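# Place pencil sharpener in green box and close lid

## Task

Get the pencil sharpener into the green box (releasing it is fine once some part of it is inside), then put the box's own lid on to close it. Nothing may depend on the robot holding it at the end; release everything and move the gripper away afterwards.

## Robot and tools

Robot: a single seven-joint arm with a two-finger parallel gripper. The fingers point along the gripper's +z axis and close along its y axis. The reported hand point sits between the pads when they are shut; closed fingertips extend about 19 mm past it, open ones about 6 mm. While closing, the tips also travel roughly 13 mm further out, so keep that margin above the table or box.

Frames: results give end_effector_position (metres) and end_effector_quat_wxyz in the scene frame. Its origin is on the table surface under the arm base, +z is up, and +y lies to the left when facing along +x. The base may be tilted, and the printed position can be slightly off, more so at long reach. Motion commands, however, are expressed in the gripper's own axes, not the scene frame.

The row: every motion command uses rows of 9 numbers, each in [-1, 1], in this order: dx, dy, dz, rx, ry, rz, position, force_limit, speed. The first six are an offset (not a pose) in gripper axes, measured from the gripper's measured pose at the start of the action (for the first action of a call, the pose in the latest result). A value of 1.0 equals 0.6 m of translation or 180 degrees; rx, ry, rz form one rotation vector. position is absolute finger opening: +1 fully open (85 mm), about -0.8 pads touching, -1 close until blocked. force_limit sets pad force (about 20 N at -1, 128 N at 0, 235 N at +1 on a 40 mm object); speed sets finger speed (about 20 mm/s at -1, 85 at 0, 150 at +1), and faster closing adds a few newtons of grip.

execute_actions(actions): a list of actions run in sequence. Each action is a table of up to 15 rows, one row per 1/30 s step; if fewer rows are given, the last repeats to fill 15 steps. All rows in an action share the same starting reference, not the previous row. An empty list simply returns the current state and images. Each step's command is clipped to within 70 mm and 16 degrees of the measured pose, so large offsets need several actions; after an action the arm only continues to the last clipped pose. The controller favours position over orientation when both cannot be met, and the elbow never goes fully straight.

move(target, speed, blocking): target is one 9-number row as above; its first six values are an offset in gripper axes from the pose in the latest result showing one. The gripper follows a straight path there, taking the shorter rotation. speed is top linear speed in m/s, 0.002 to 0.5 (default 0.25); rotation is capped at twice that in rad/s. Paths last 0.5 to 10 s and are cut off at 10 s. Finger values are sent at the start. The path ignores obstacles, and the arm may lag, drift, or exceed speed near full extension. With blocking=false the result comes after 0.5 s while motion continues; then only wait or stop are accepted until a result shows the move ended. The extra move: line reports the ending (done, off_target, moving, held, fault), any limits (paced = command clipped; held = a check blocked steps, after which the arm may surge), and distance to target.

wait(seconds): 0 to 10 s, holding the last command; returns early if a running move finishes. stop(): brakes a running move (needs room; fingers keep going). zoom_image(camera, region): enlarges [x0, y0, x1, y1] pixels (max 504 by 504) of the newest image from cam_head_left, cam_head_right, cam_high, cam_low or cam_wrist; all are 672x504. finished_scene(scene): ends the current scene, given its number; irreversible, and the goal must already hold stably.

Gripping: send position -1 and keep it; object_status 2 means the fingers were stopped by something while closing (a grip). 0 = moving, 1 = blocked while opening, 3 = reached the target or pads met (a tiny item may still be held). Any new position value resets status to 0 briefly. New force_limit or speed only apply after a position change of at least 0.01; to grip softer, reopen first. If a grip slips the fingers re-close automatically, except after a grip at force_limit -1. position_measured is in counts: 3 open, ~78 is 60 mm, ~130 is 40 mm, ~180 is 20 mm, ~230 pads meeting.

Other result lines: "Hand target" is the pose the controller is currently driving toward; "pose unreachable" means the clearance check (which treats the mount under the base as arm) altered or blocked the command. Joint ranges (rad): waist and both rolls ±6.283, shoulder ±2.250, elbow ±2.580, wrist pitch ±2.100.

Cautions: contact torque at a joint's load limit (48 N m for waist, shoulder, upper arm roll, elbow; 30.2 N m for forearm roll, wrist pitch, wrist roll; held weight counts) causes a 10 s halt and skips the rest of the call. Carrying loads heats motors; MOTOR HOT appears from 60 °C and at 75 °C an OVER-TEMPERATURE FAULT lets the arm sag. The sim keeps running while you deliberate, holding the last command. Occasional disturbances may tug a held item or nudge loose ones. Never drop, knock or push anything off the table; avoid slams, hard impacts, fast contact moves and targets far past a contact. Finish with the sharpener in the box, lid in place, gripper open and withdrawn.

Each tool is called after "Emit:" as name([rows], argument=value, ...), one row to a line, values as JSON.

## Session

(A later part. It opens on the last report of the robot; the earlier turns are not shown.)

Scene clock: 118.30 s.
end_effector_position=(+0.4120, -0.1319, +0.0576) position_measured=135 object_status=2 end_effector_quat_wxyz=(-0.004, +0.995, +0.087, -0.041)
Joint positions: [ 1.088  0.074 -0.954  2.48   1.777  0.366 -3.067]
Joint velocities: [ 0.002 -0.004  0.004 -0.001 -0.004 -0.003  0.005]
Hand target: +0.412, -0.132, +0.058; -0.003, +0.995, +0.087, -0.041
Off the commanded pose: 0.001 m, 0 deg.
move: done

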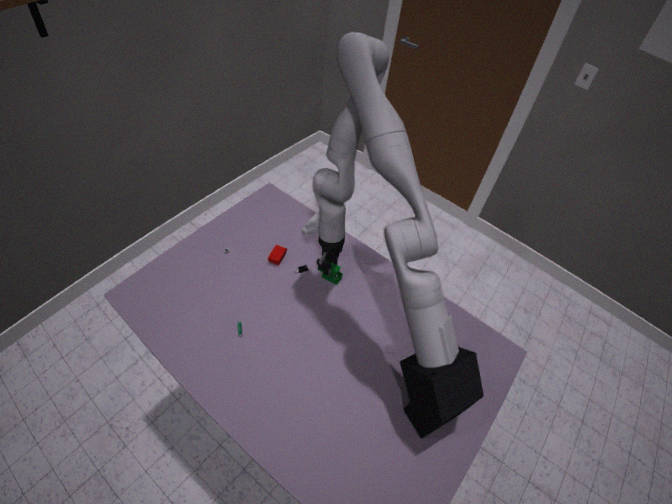

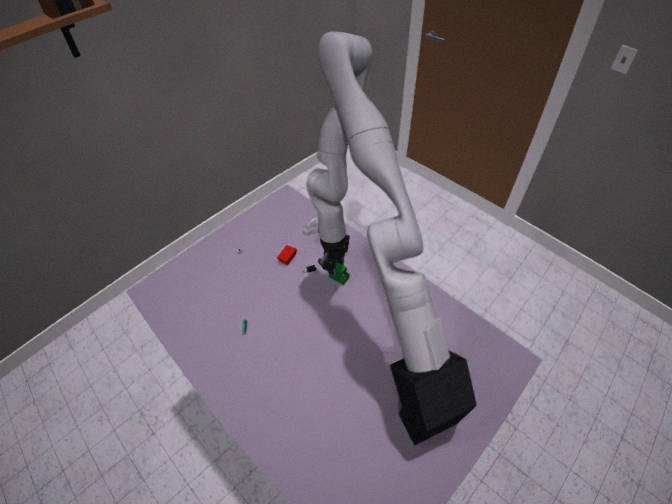

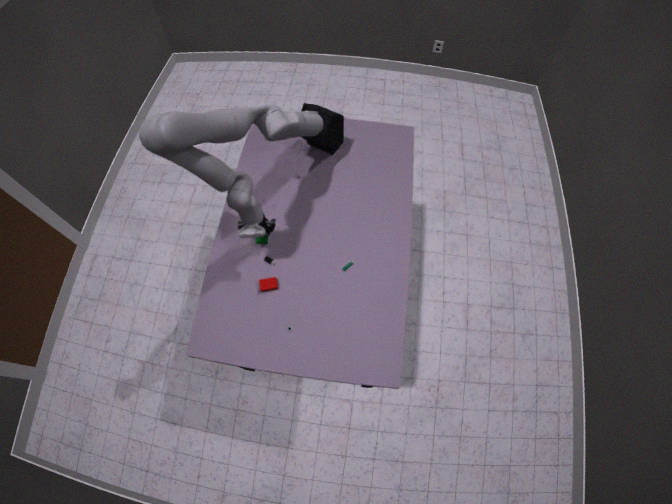

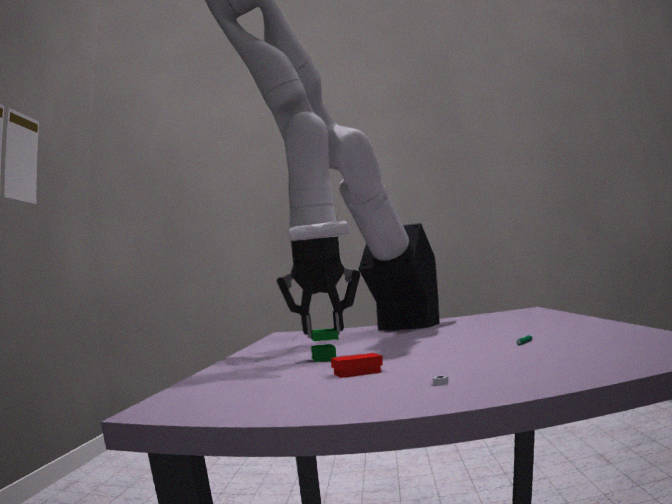

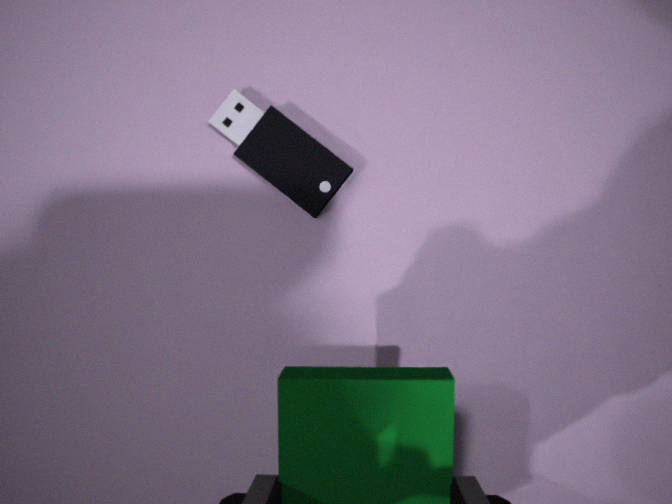

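Emit:
move(target=[-0.022,0.0045,-0.014,0,0,0,-1,-0.6,-0.5], speed=0.06)

Scene clock: 123.00 s.
end_effector_position=(+0.4003, -0.1366, +0.0669) position_measured=135 object_status=2 end_effector_quat_wxyz=(-0.004, +0.995, +0.087, -0.041)
Joint positions: [ 1.127  0.023 -0.936  2.516  1.856  0.302 -3.128]
Joint velocities: [ 0.004 -0.007  0.004  0.005  0.024 -0.004 -0.019]
Hand target: +0.400, -0.137, +0.067; -0.004, +0.995, +0.087, -0.041
Off the commanded pose: 0.000 m, 0 deg.
move: done

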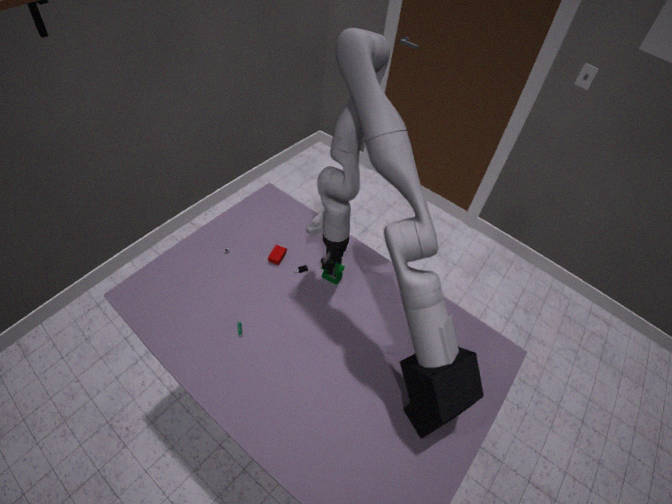

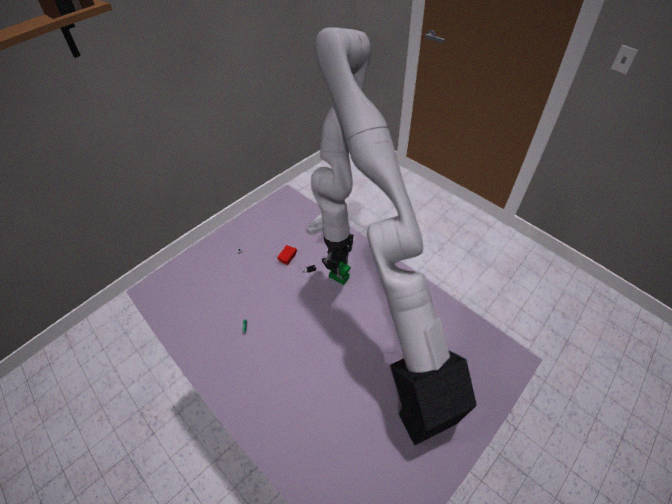

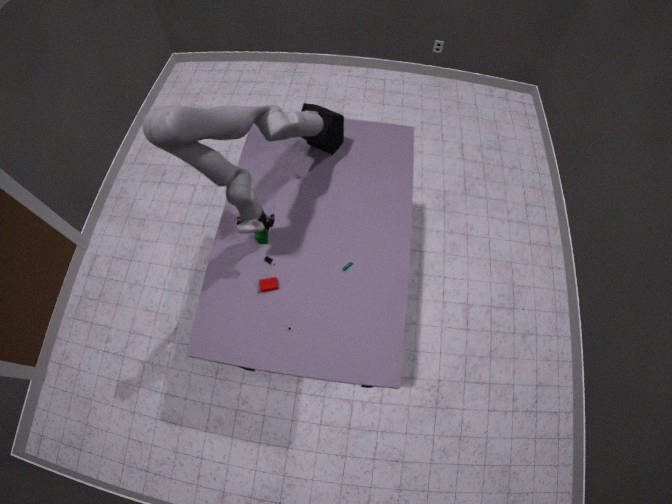

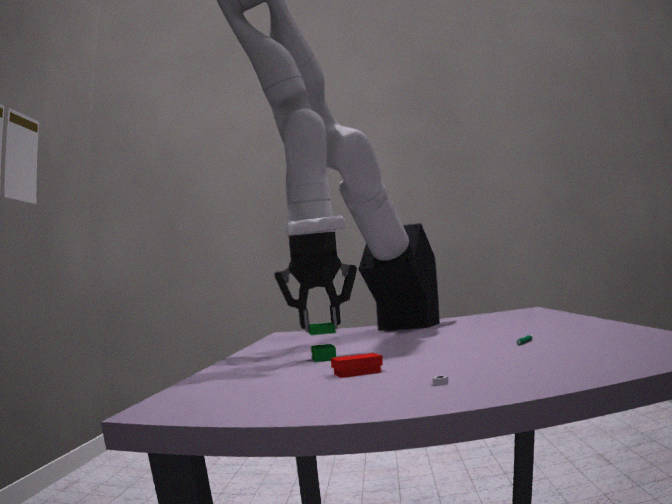

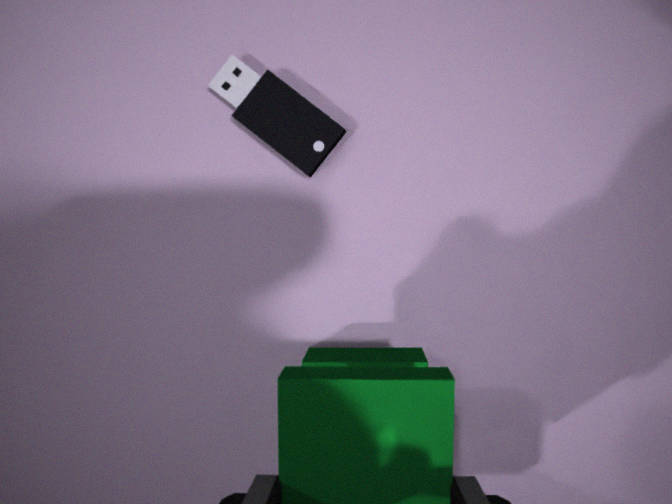

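Emit:
move(target=[0.001,0,0.043,0,0,0,-1,-0.6,-0.5], speed=0.05)

Emit:
move(target=[0,0,0.012,0,0,0,-1,-0.6,-0.5], speed=0.015)

Scene clock: 128.93 s.
end_effector_position=(+0.3988, -0.1368, +0.0413) position_measured=135 object_status=2 end_effector_quat_wxyz=(-0.003, +0.995, +0.087, -0.041)
Joint positions: [ 1.09   0.171 -0.961  2.51   1.964  0.455 -3.222]
Joint velocities: [-0.002  0.012 -0.002  0.002  0.007  0.007 -0.008]
Hand target: +0.398, -0.137, +0.041; -0.004, +0.995, +0.087, -0.042
Off the commanded pose: 0.000 m, 0 deg.
move: done

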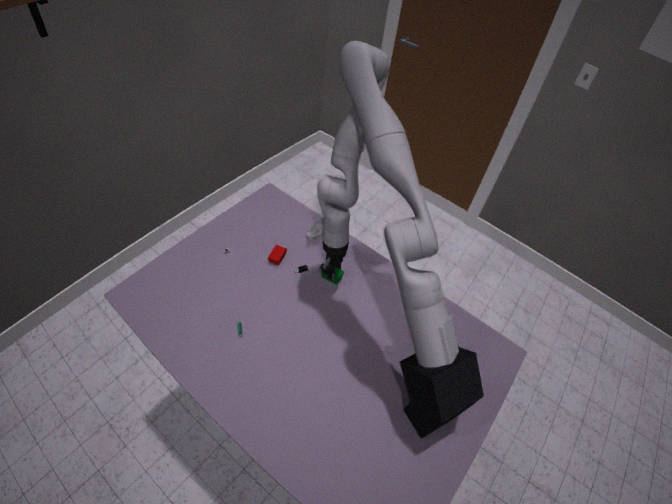

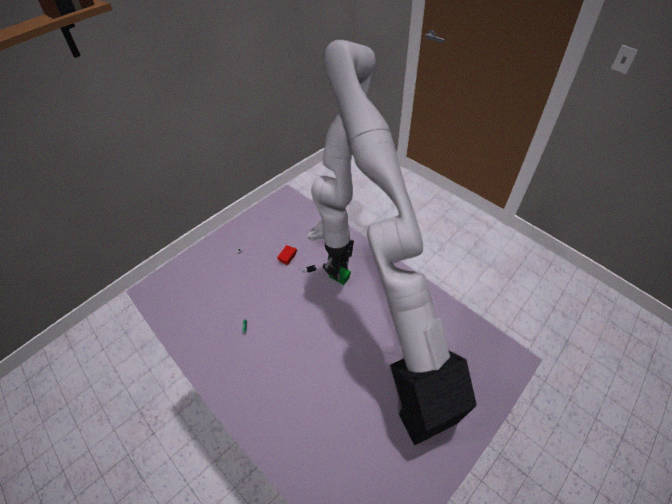

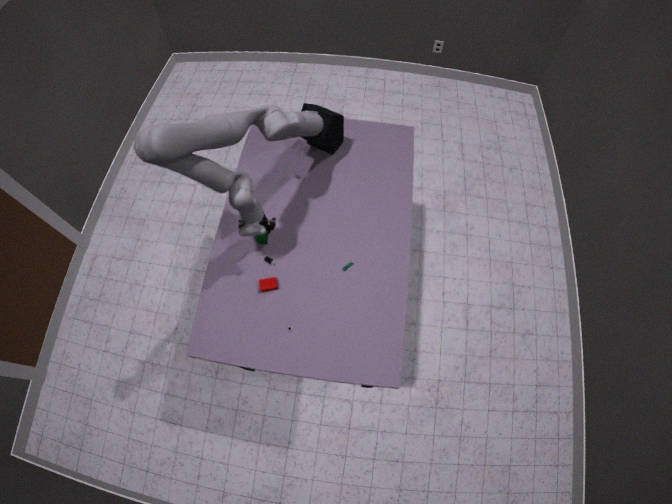

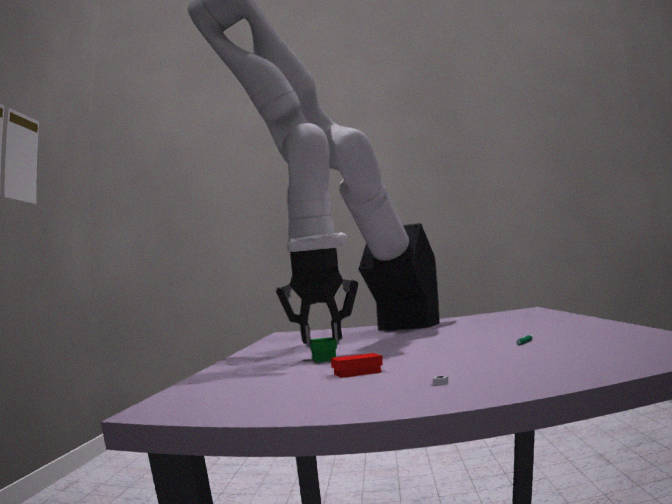

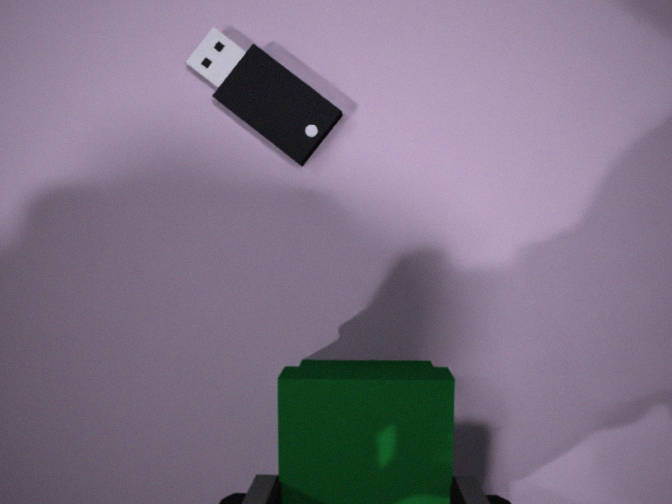

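Scene clock: 129.63 s.
end_effector_position=(+0.3983, -0.1370, +0.0343) position_measured=135 object_status=2 end_effector_quat_wxyz=(-0.003, +0.995, +0.087, -0.041)
Joint positions: [ 1.08   0.209 -0.962  2.508  1.986  0.493 -3.237]
Joint velocities: [-0.002  0.007 -0.001 -0.001  0.004  0.005 -0.004]
Hand target: +0.398, -0.137, +0.034; -0.003, +0.995, +0.087, -0.042
Off the commanded pose: 0.000 m, 0 deg.
move: done

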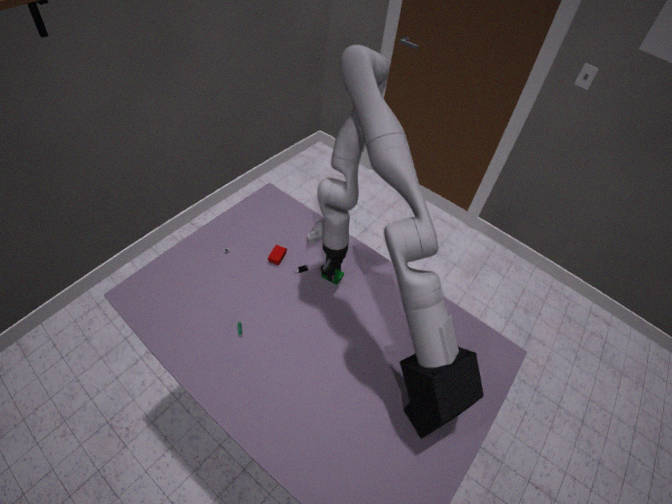

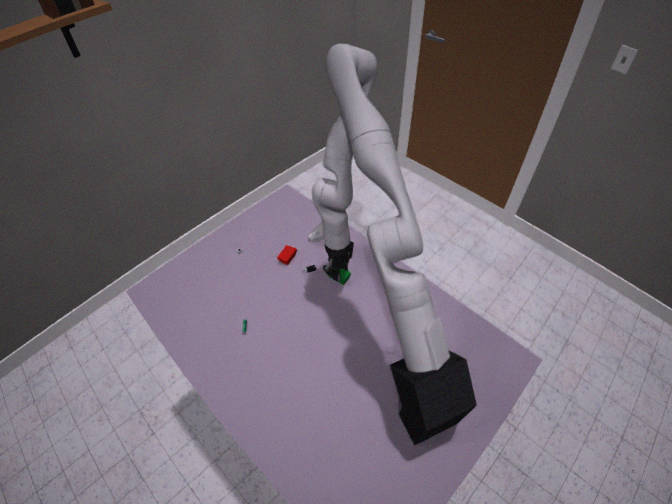

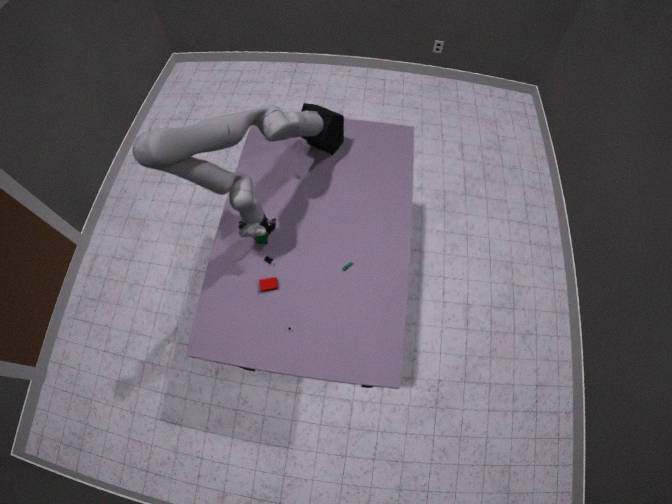

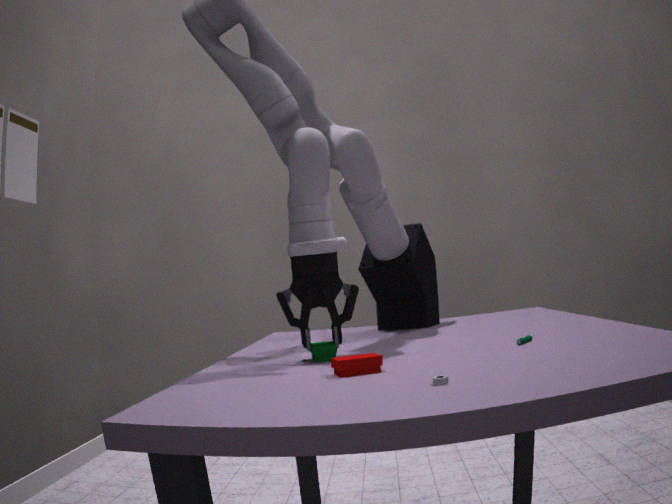

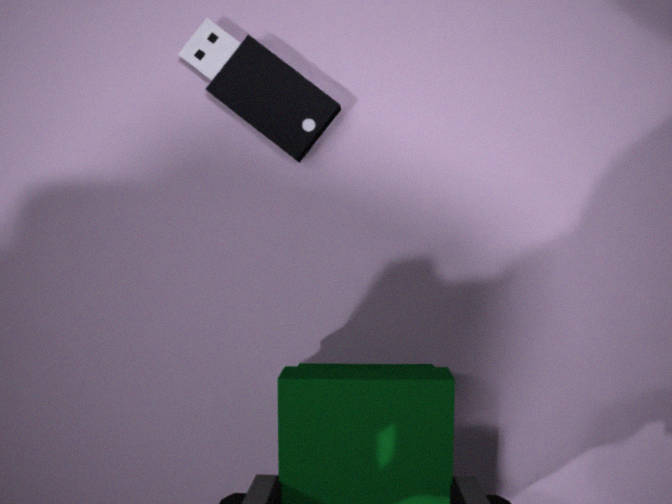

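Emit:
execute_actions([
  [[0,0,-0.004,0,0,0,-1,-0.6,-0.5]],
  [[0.0035,0,-0.004,0,0,0,-1,-0.6,-0.5]],
  [[0,0,0,0,0,0,-1,-0.6,-0.5]],
  [[0,0,0.005,0,0,0,-1,-0.6,-0.5]],
  [[0,0,0,0,0,0,-1,-0.6,-0.5]],
])

Scene clock: 135.87 s.
end_effector_position=(+0.4005, -0.1366, +0.0359) position_measured=135 object_status=2 end_effector_quat_wxyz=(-0.003, +0.995, +0.087, -0.041)
Joint positions: [ 1.078  0.197 -0.959  2.503  1.967  0.481 -3.221]
Joint velocities: [-0. -0.  0.  0.  0.  0. -0.]
Hand target: +0.400, -0.137, +0.036; -0.003, +0.995, +0.087, -0.041
Off the commanded pose: 0.000 m, 0 deg.

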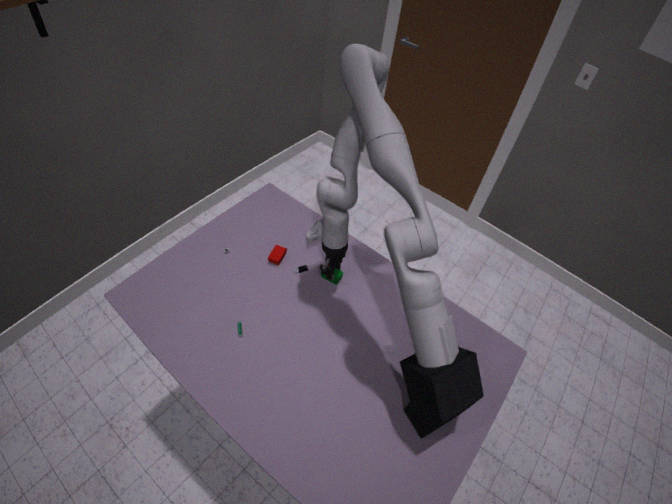

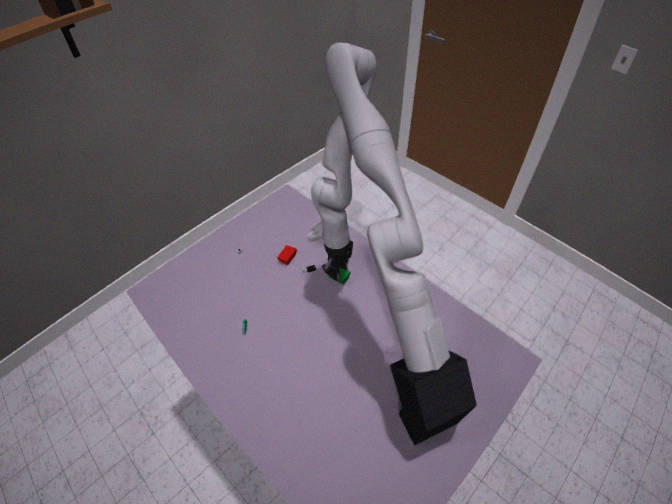

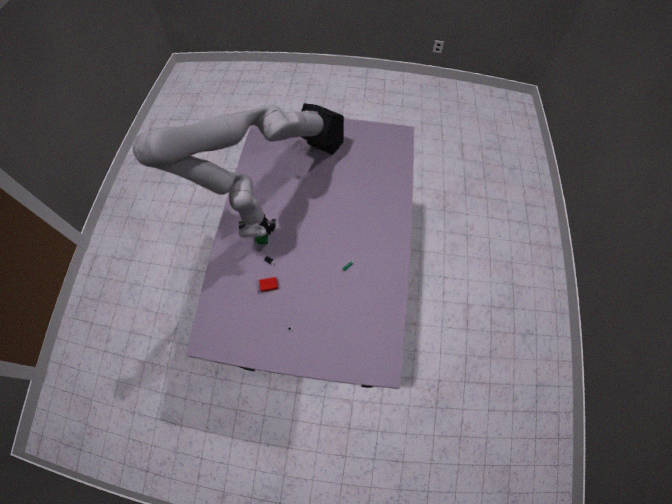

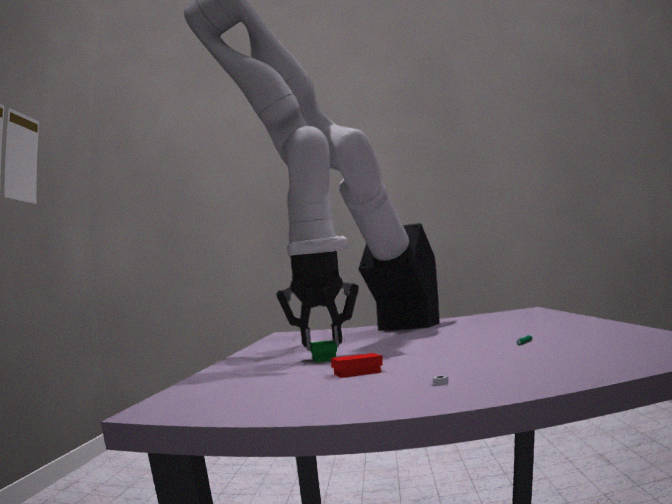

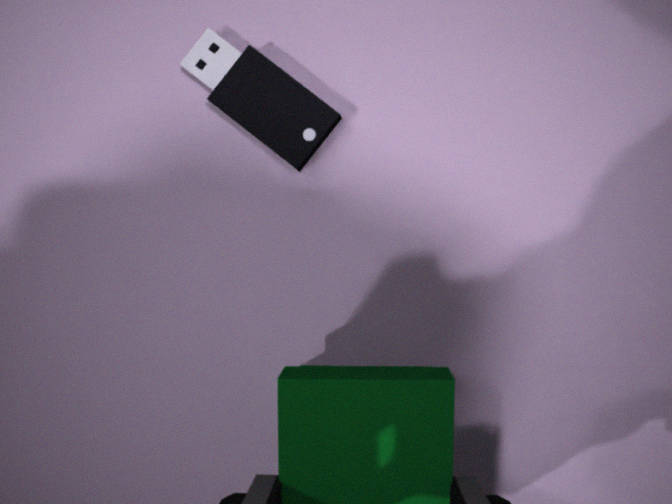

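Emit:
execute_actions([
  [[0,0,0.004,0,0,0,-1,-0.6,-0.5]],
  [[0,0,0,0,0,0,-1,-0.6,-0.5]],
  [[0,0,0,0,0,0,1,-0.6,-0.5]],
  [[0,0,0,0,0,0,1,-0.6,-0.5]],
  [[0,0,0,0,0,0,1,-0.6,-0.5]],
])

Emit:
move(target=[-0.0,0,-0.12,0,0,0,1,-0.6,0], speed=0.15)

Scene clock: 142.43 s.
end_effector_position=(+0.4003, -0.1366, +0.0335) position_measured=3 object_status=3 end_effector_quat_wxyz=(-0.003, +0.995, +0.087, -0.041)
Joint positions: [ 1.074  0.21  -0.96   2.502  1.974  0.493 -3.226]
Joint velocities: [-0.     0.001 -0.001 -0.    -0.     0.    -0.001]
Hand target: +0.400, -0.137, +0.033; -0.003, +0.995, +0.087, -0.041
Off the commanded pose: 0.000 m, 0 deg.

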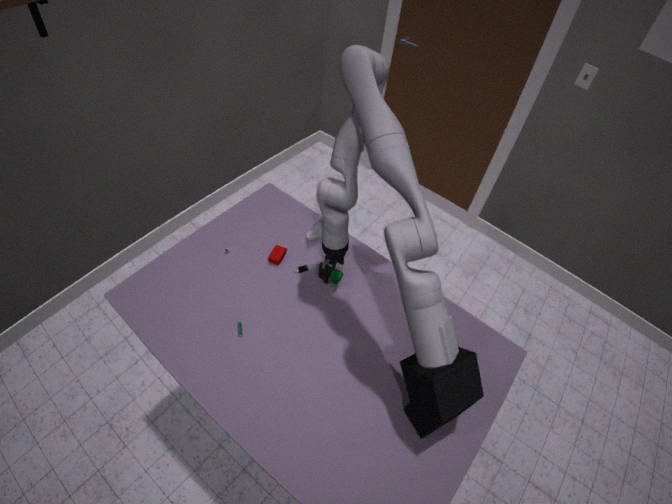

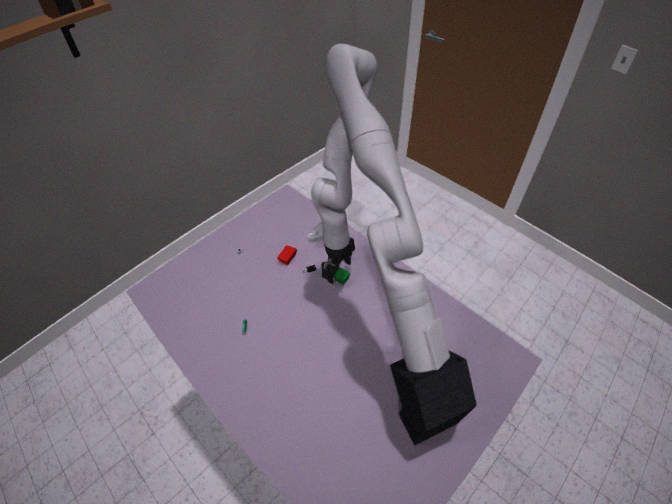

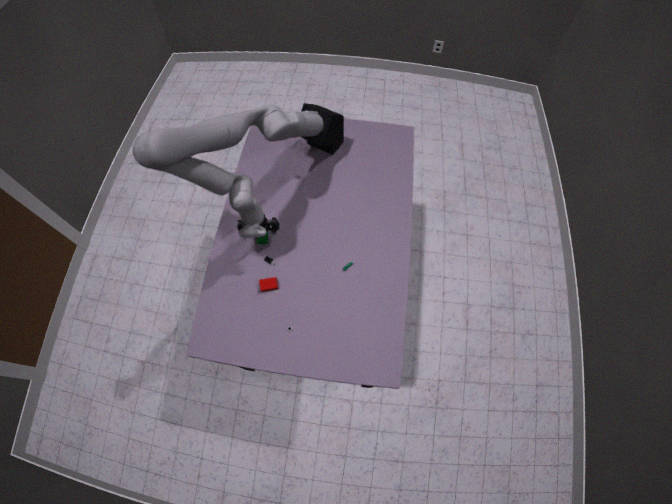

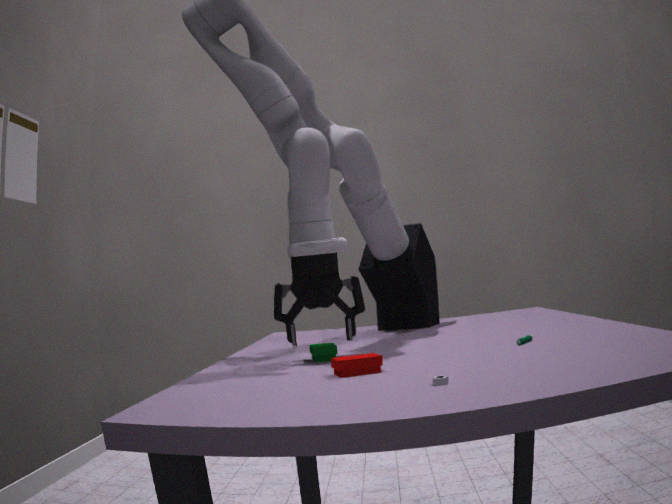

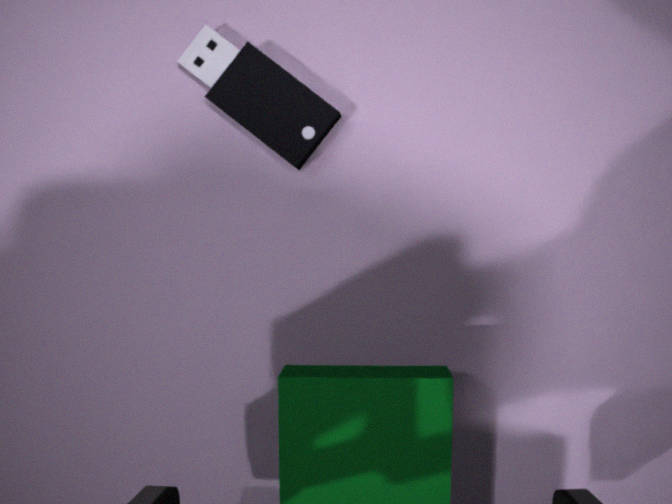

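Scene clock: 143.57 s.
end_effector_position=(+0.4064, -0.1366, +0.1049) position_measured=3 object_status=3 end_effector_quat_wxyz=(-0.003, +0.996, +0.086, -0.025)
Joint positions: [ 1.364 -0.248 -0.971  2.524  1.763 -0.024 -3.006]
Joint velocities: [ 0.484 -0.141 -0.295 -0.037  0.035 -0.246 -0.   ]
Hand target: +0.406, -0.136, +0.105; -0.003, +0.996, +0.087, -0.028
Off the commanded pose: 0.000 m, 2 deg.
move: done

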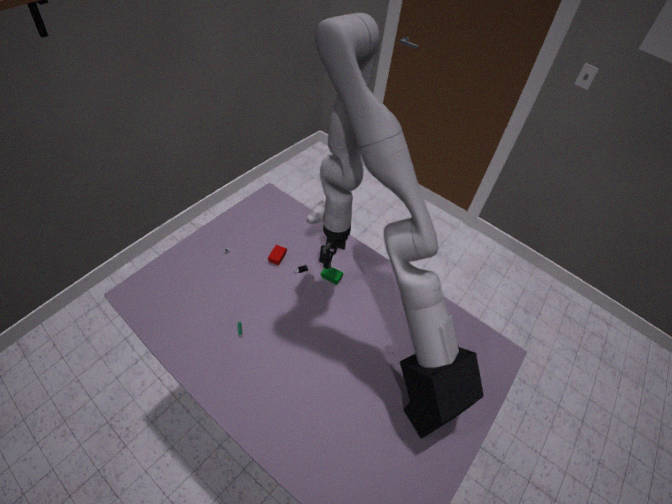

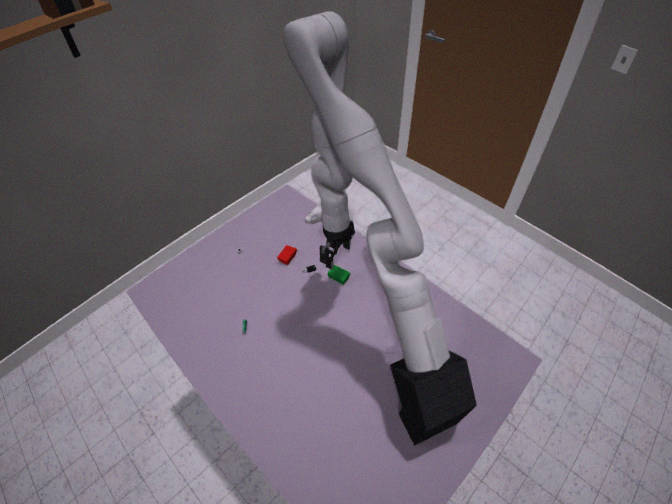

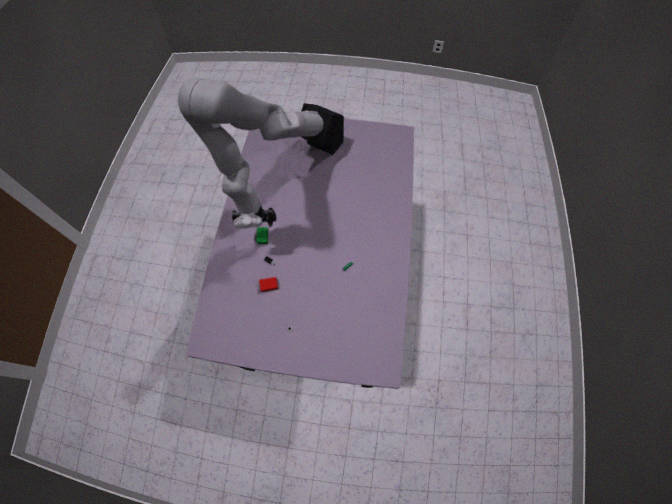

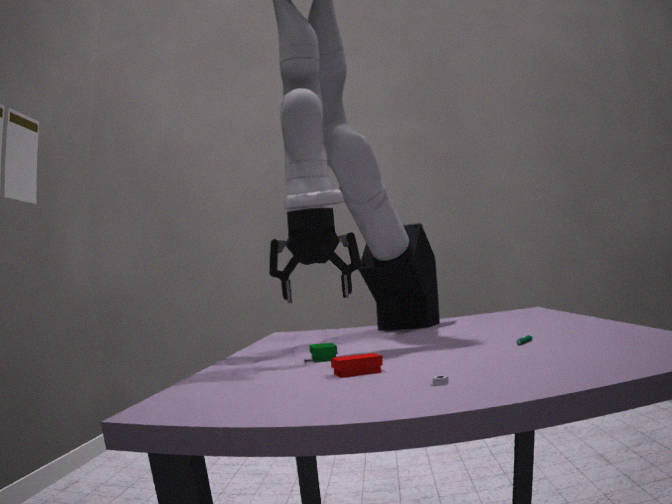

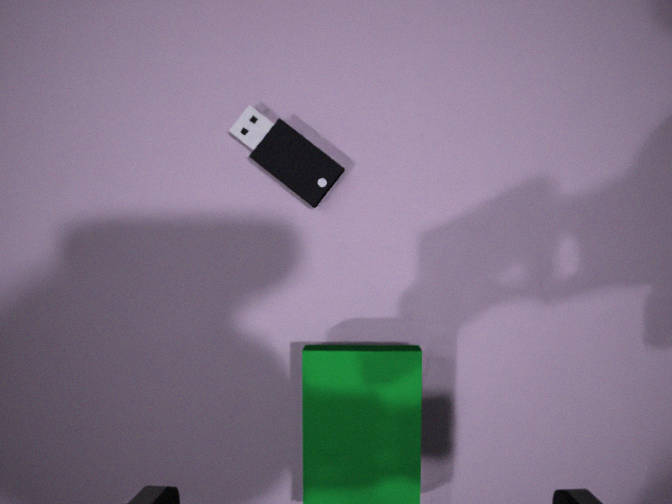

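Emit:
zoom_image(camera="cam_low", region=[280,320,400,390])

Region (280, 320, 400, 390) of cam_low's 672x504 image, scaled by 4.200, with more detail than that image has; it fills the top 294 rows of this view, and the rest is white.

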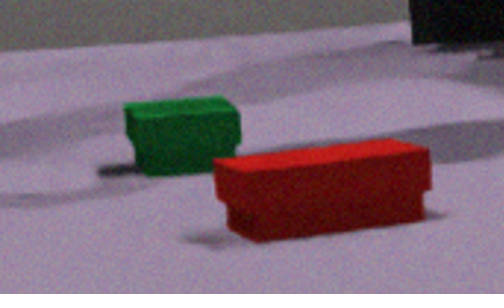

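Seated and level.

Emit:
finished_scene(scene=2)

The scene is finished: the task was done.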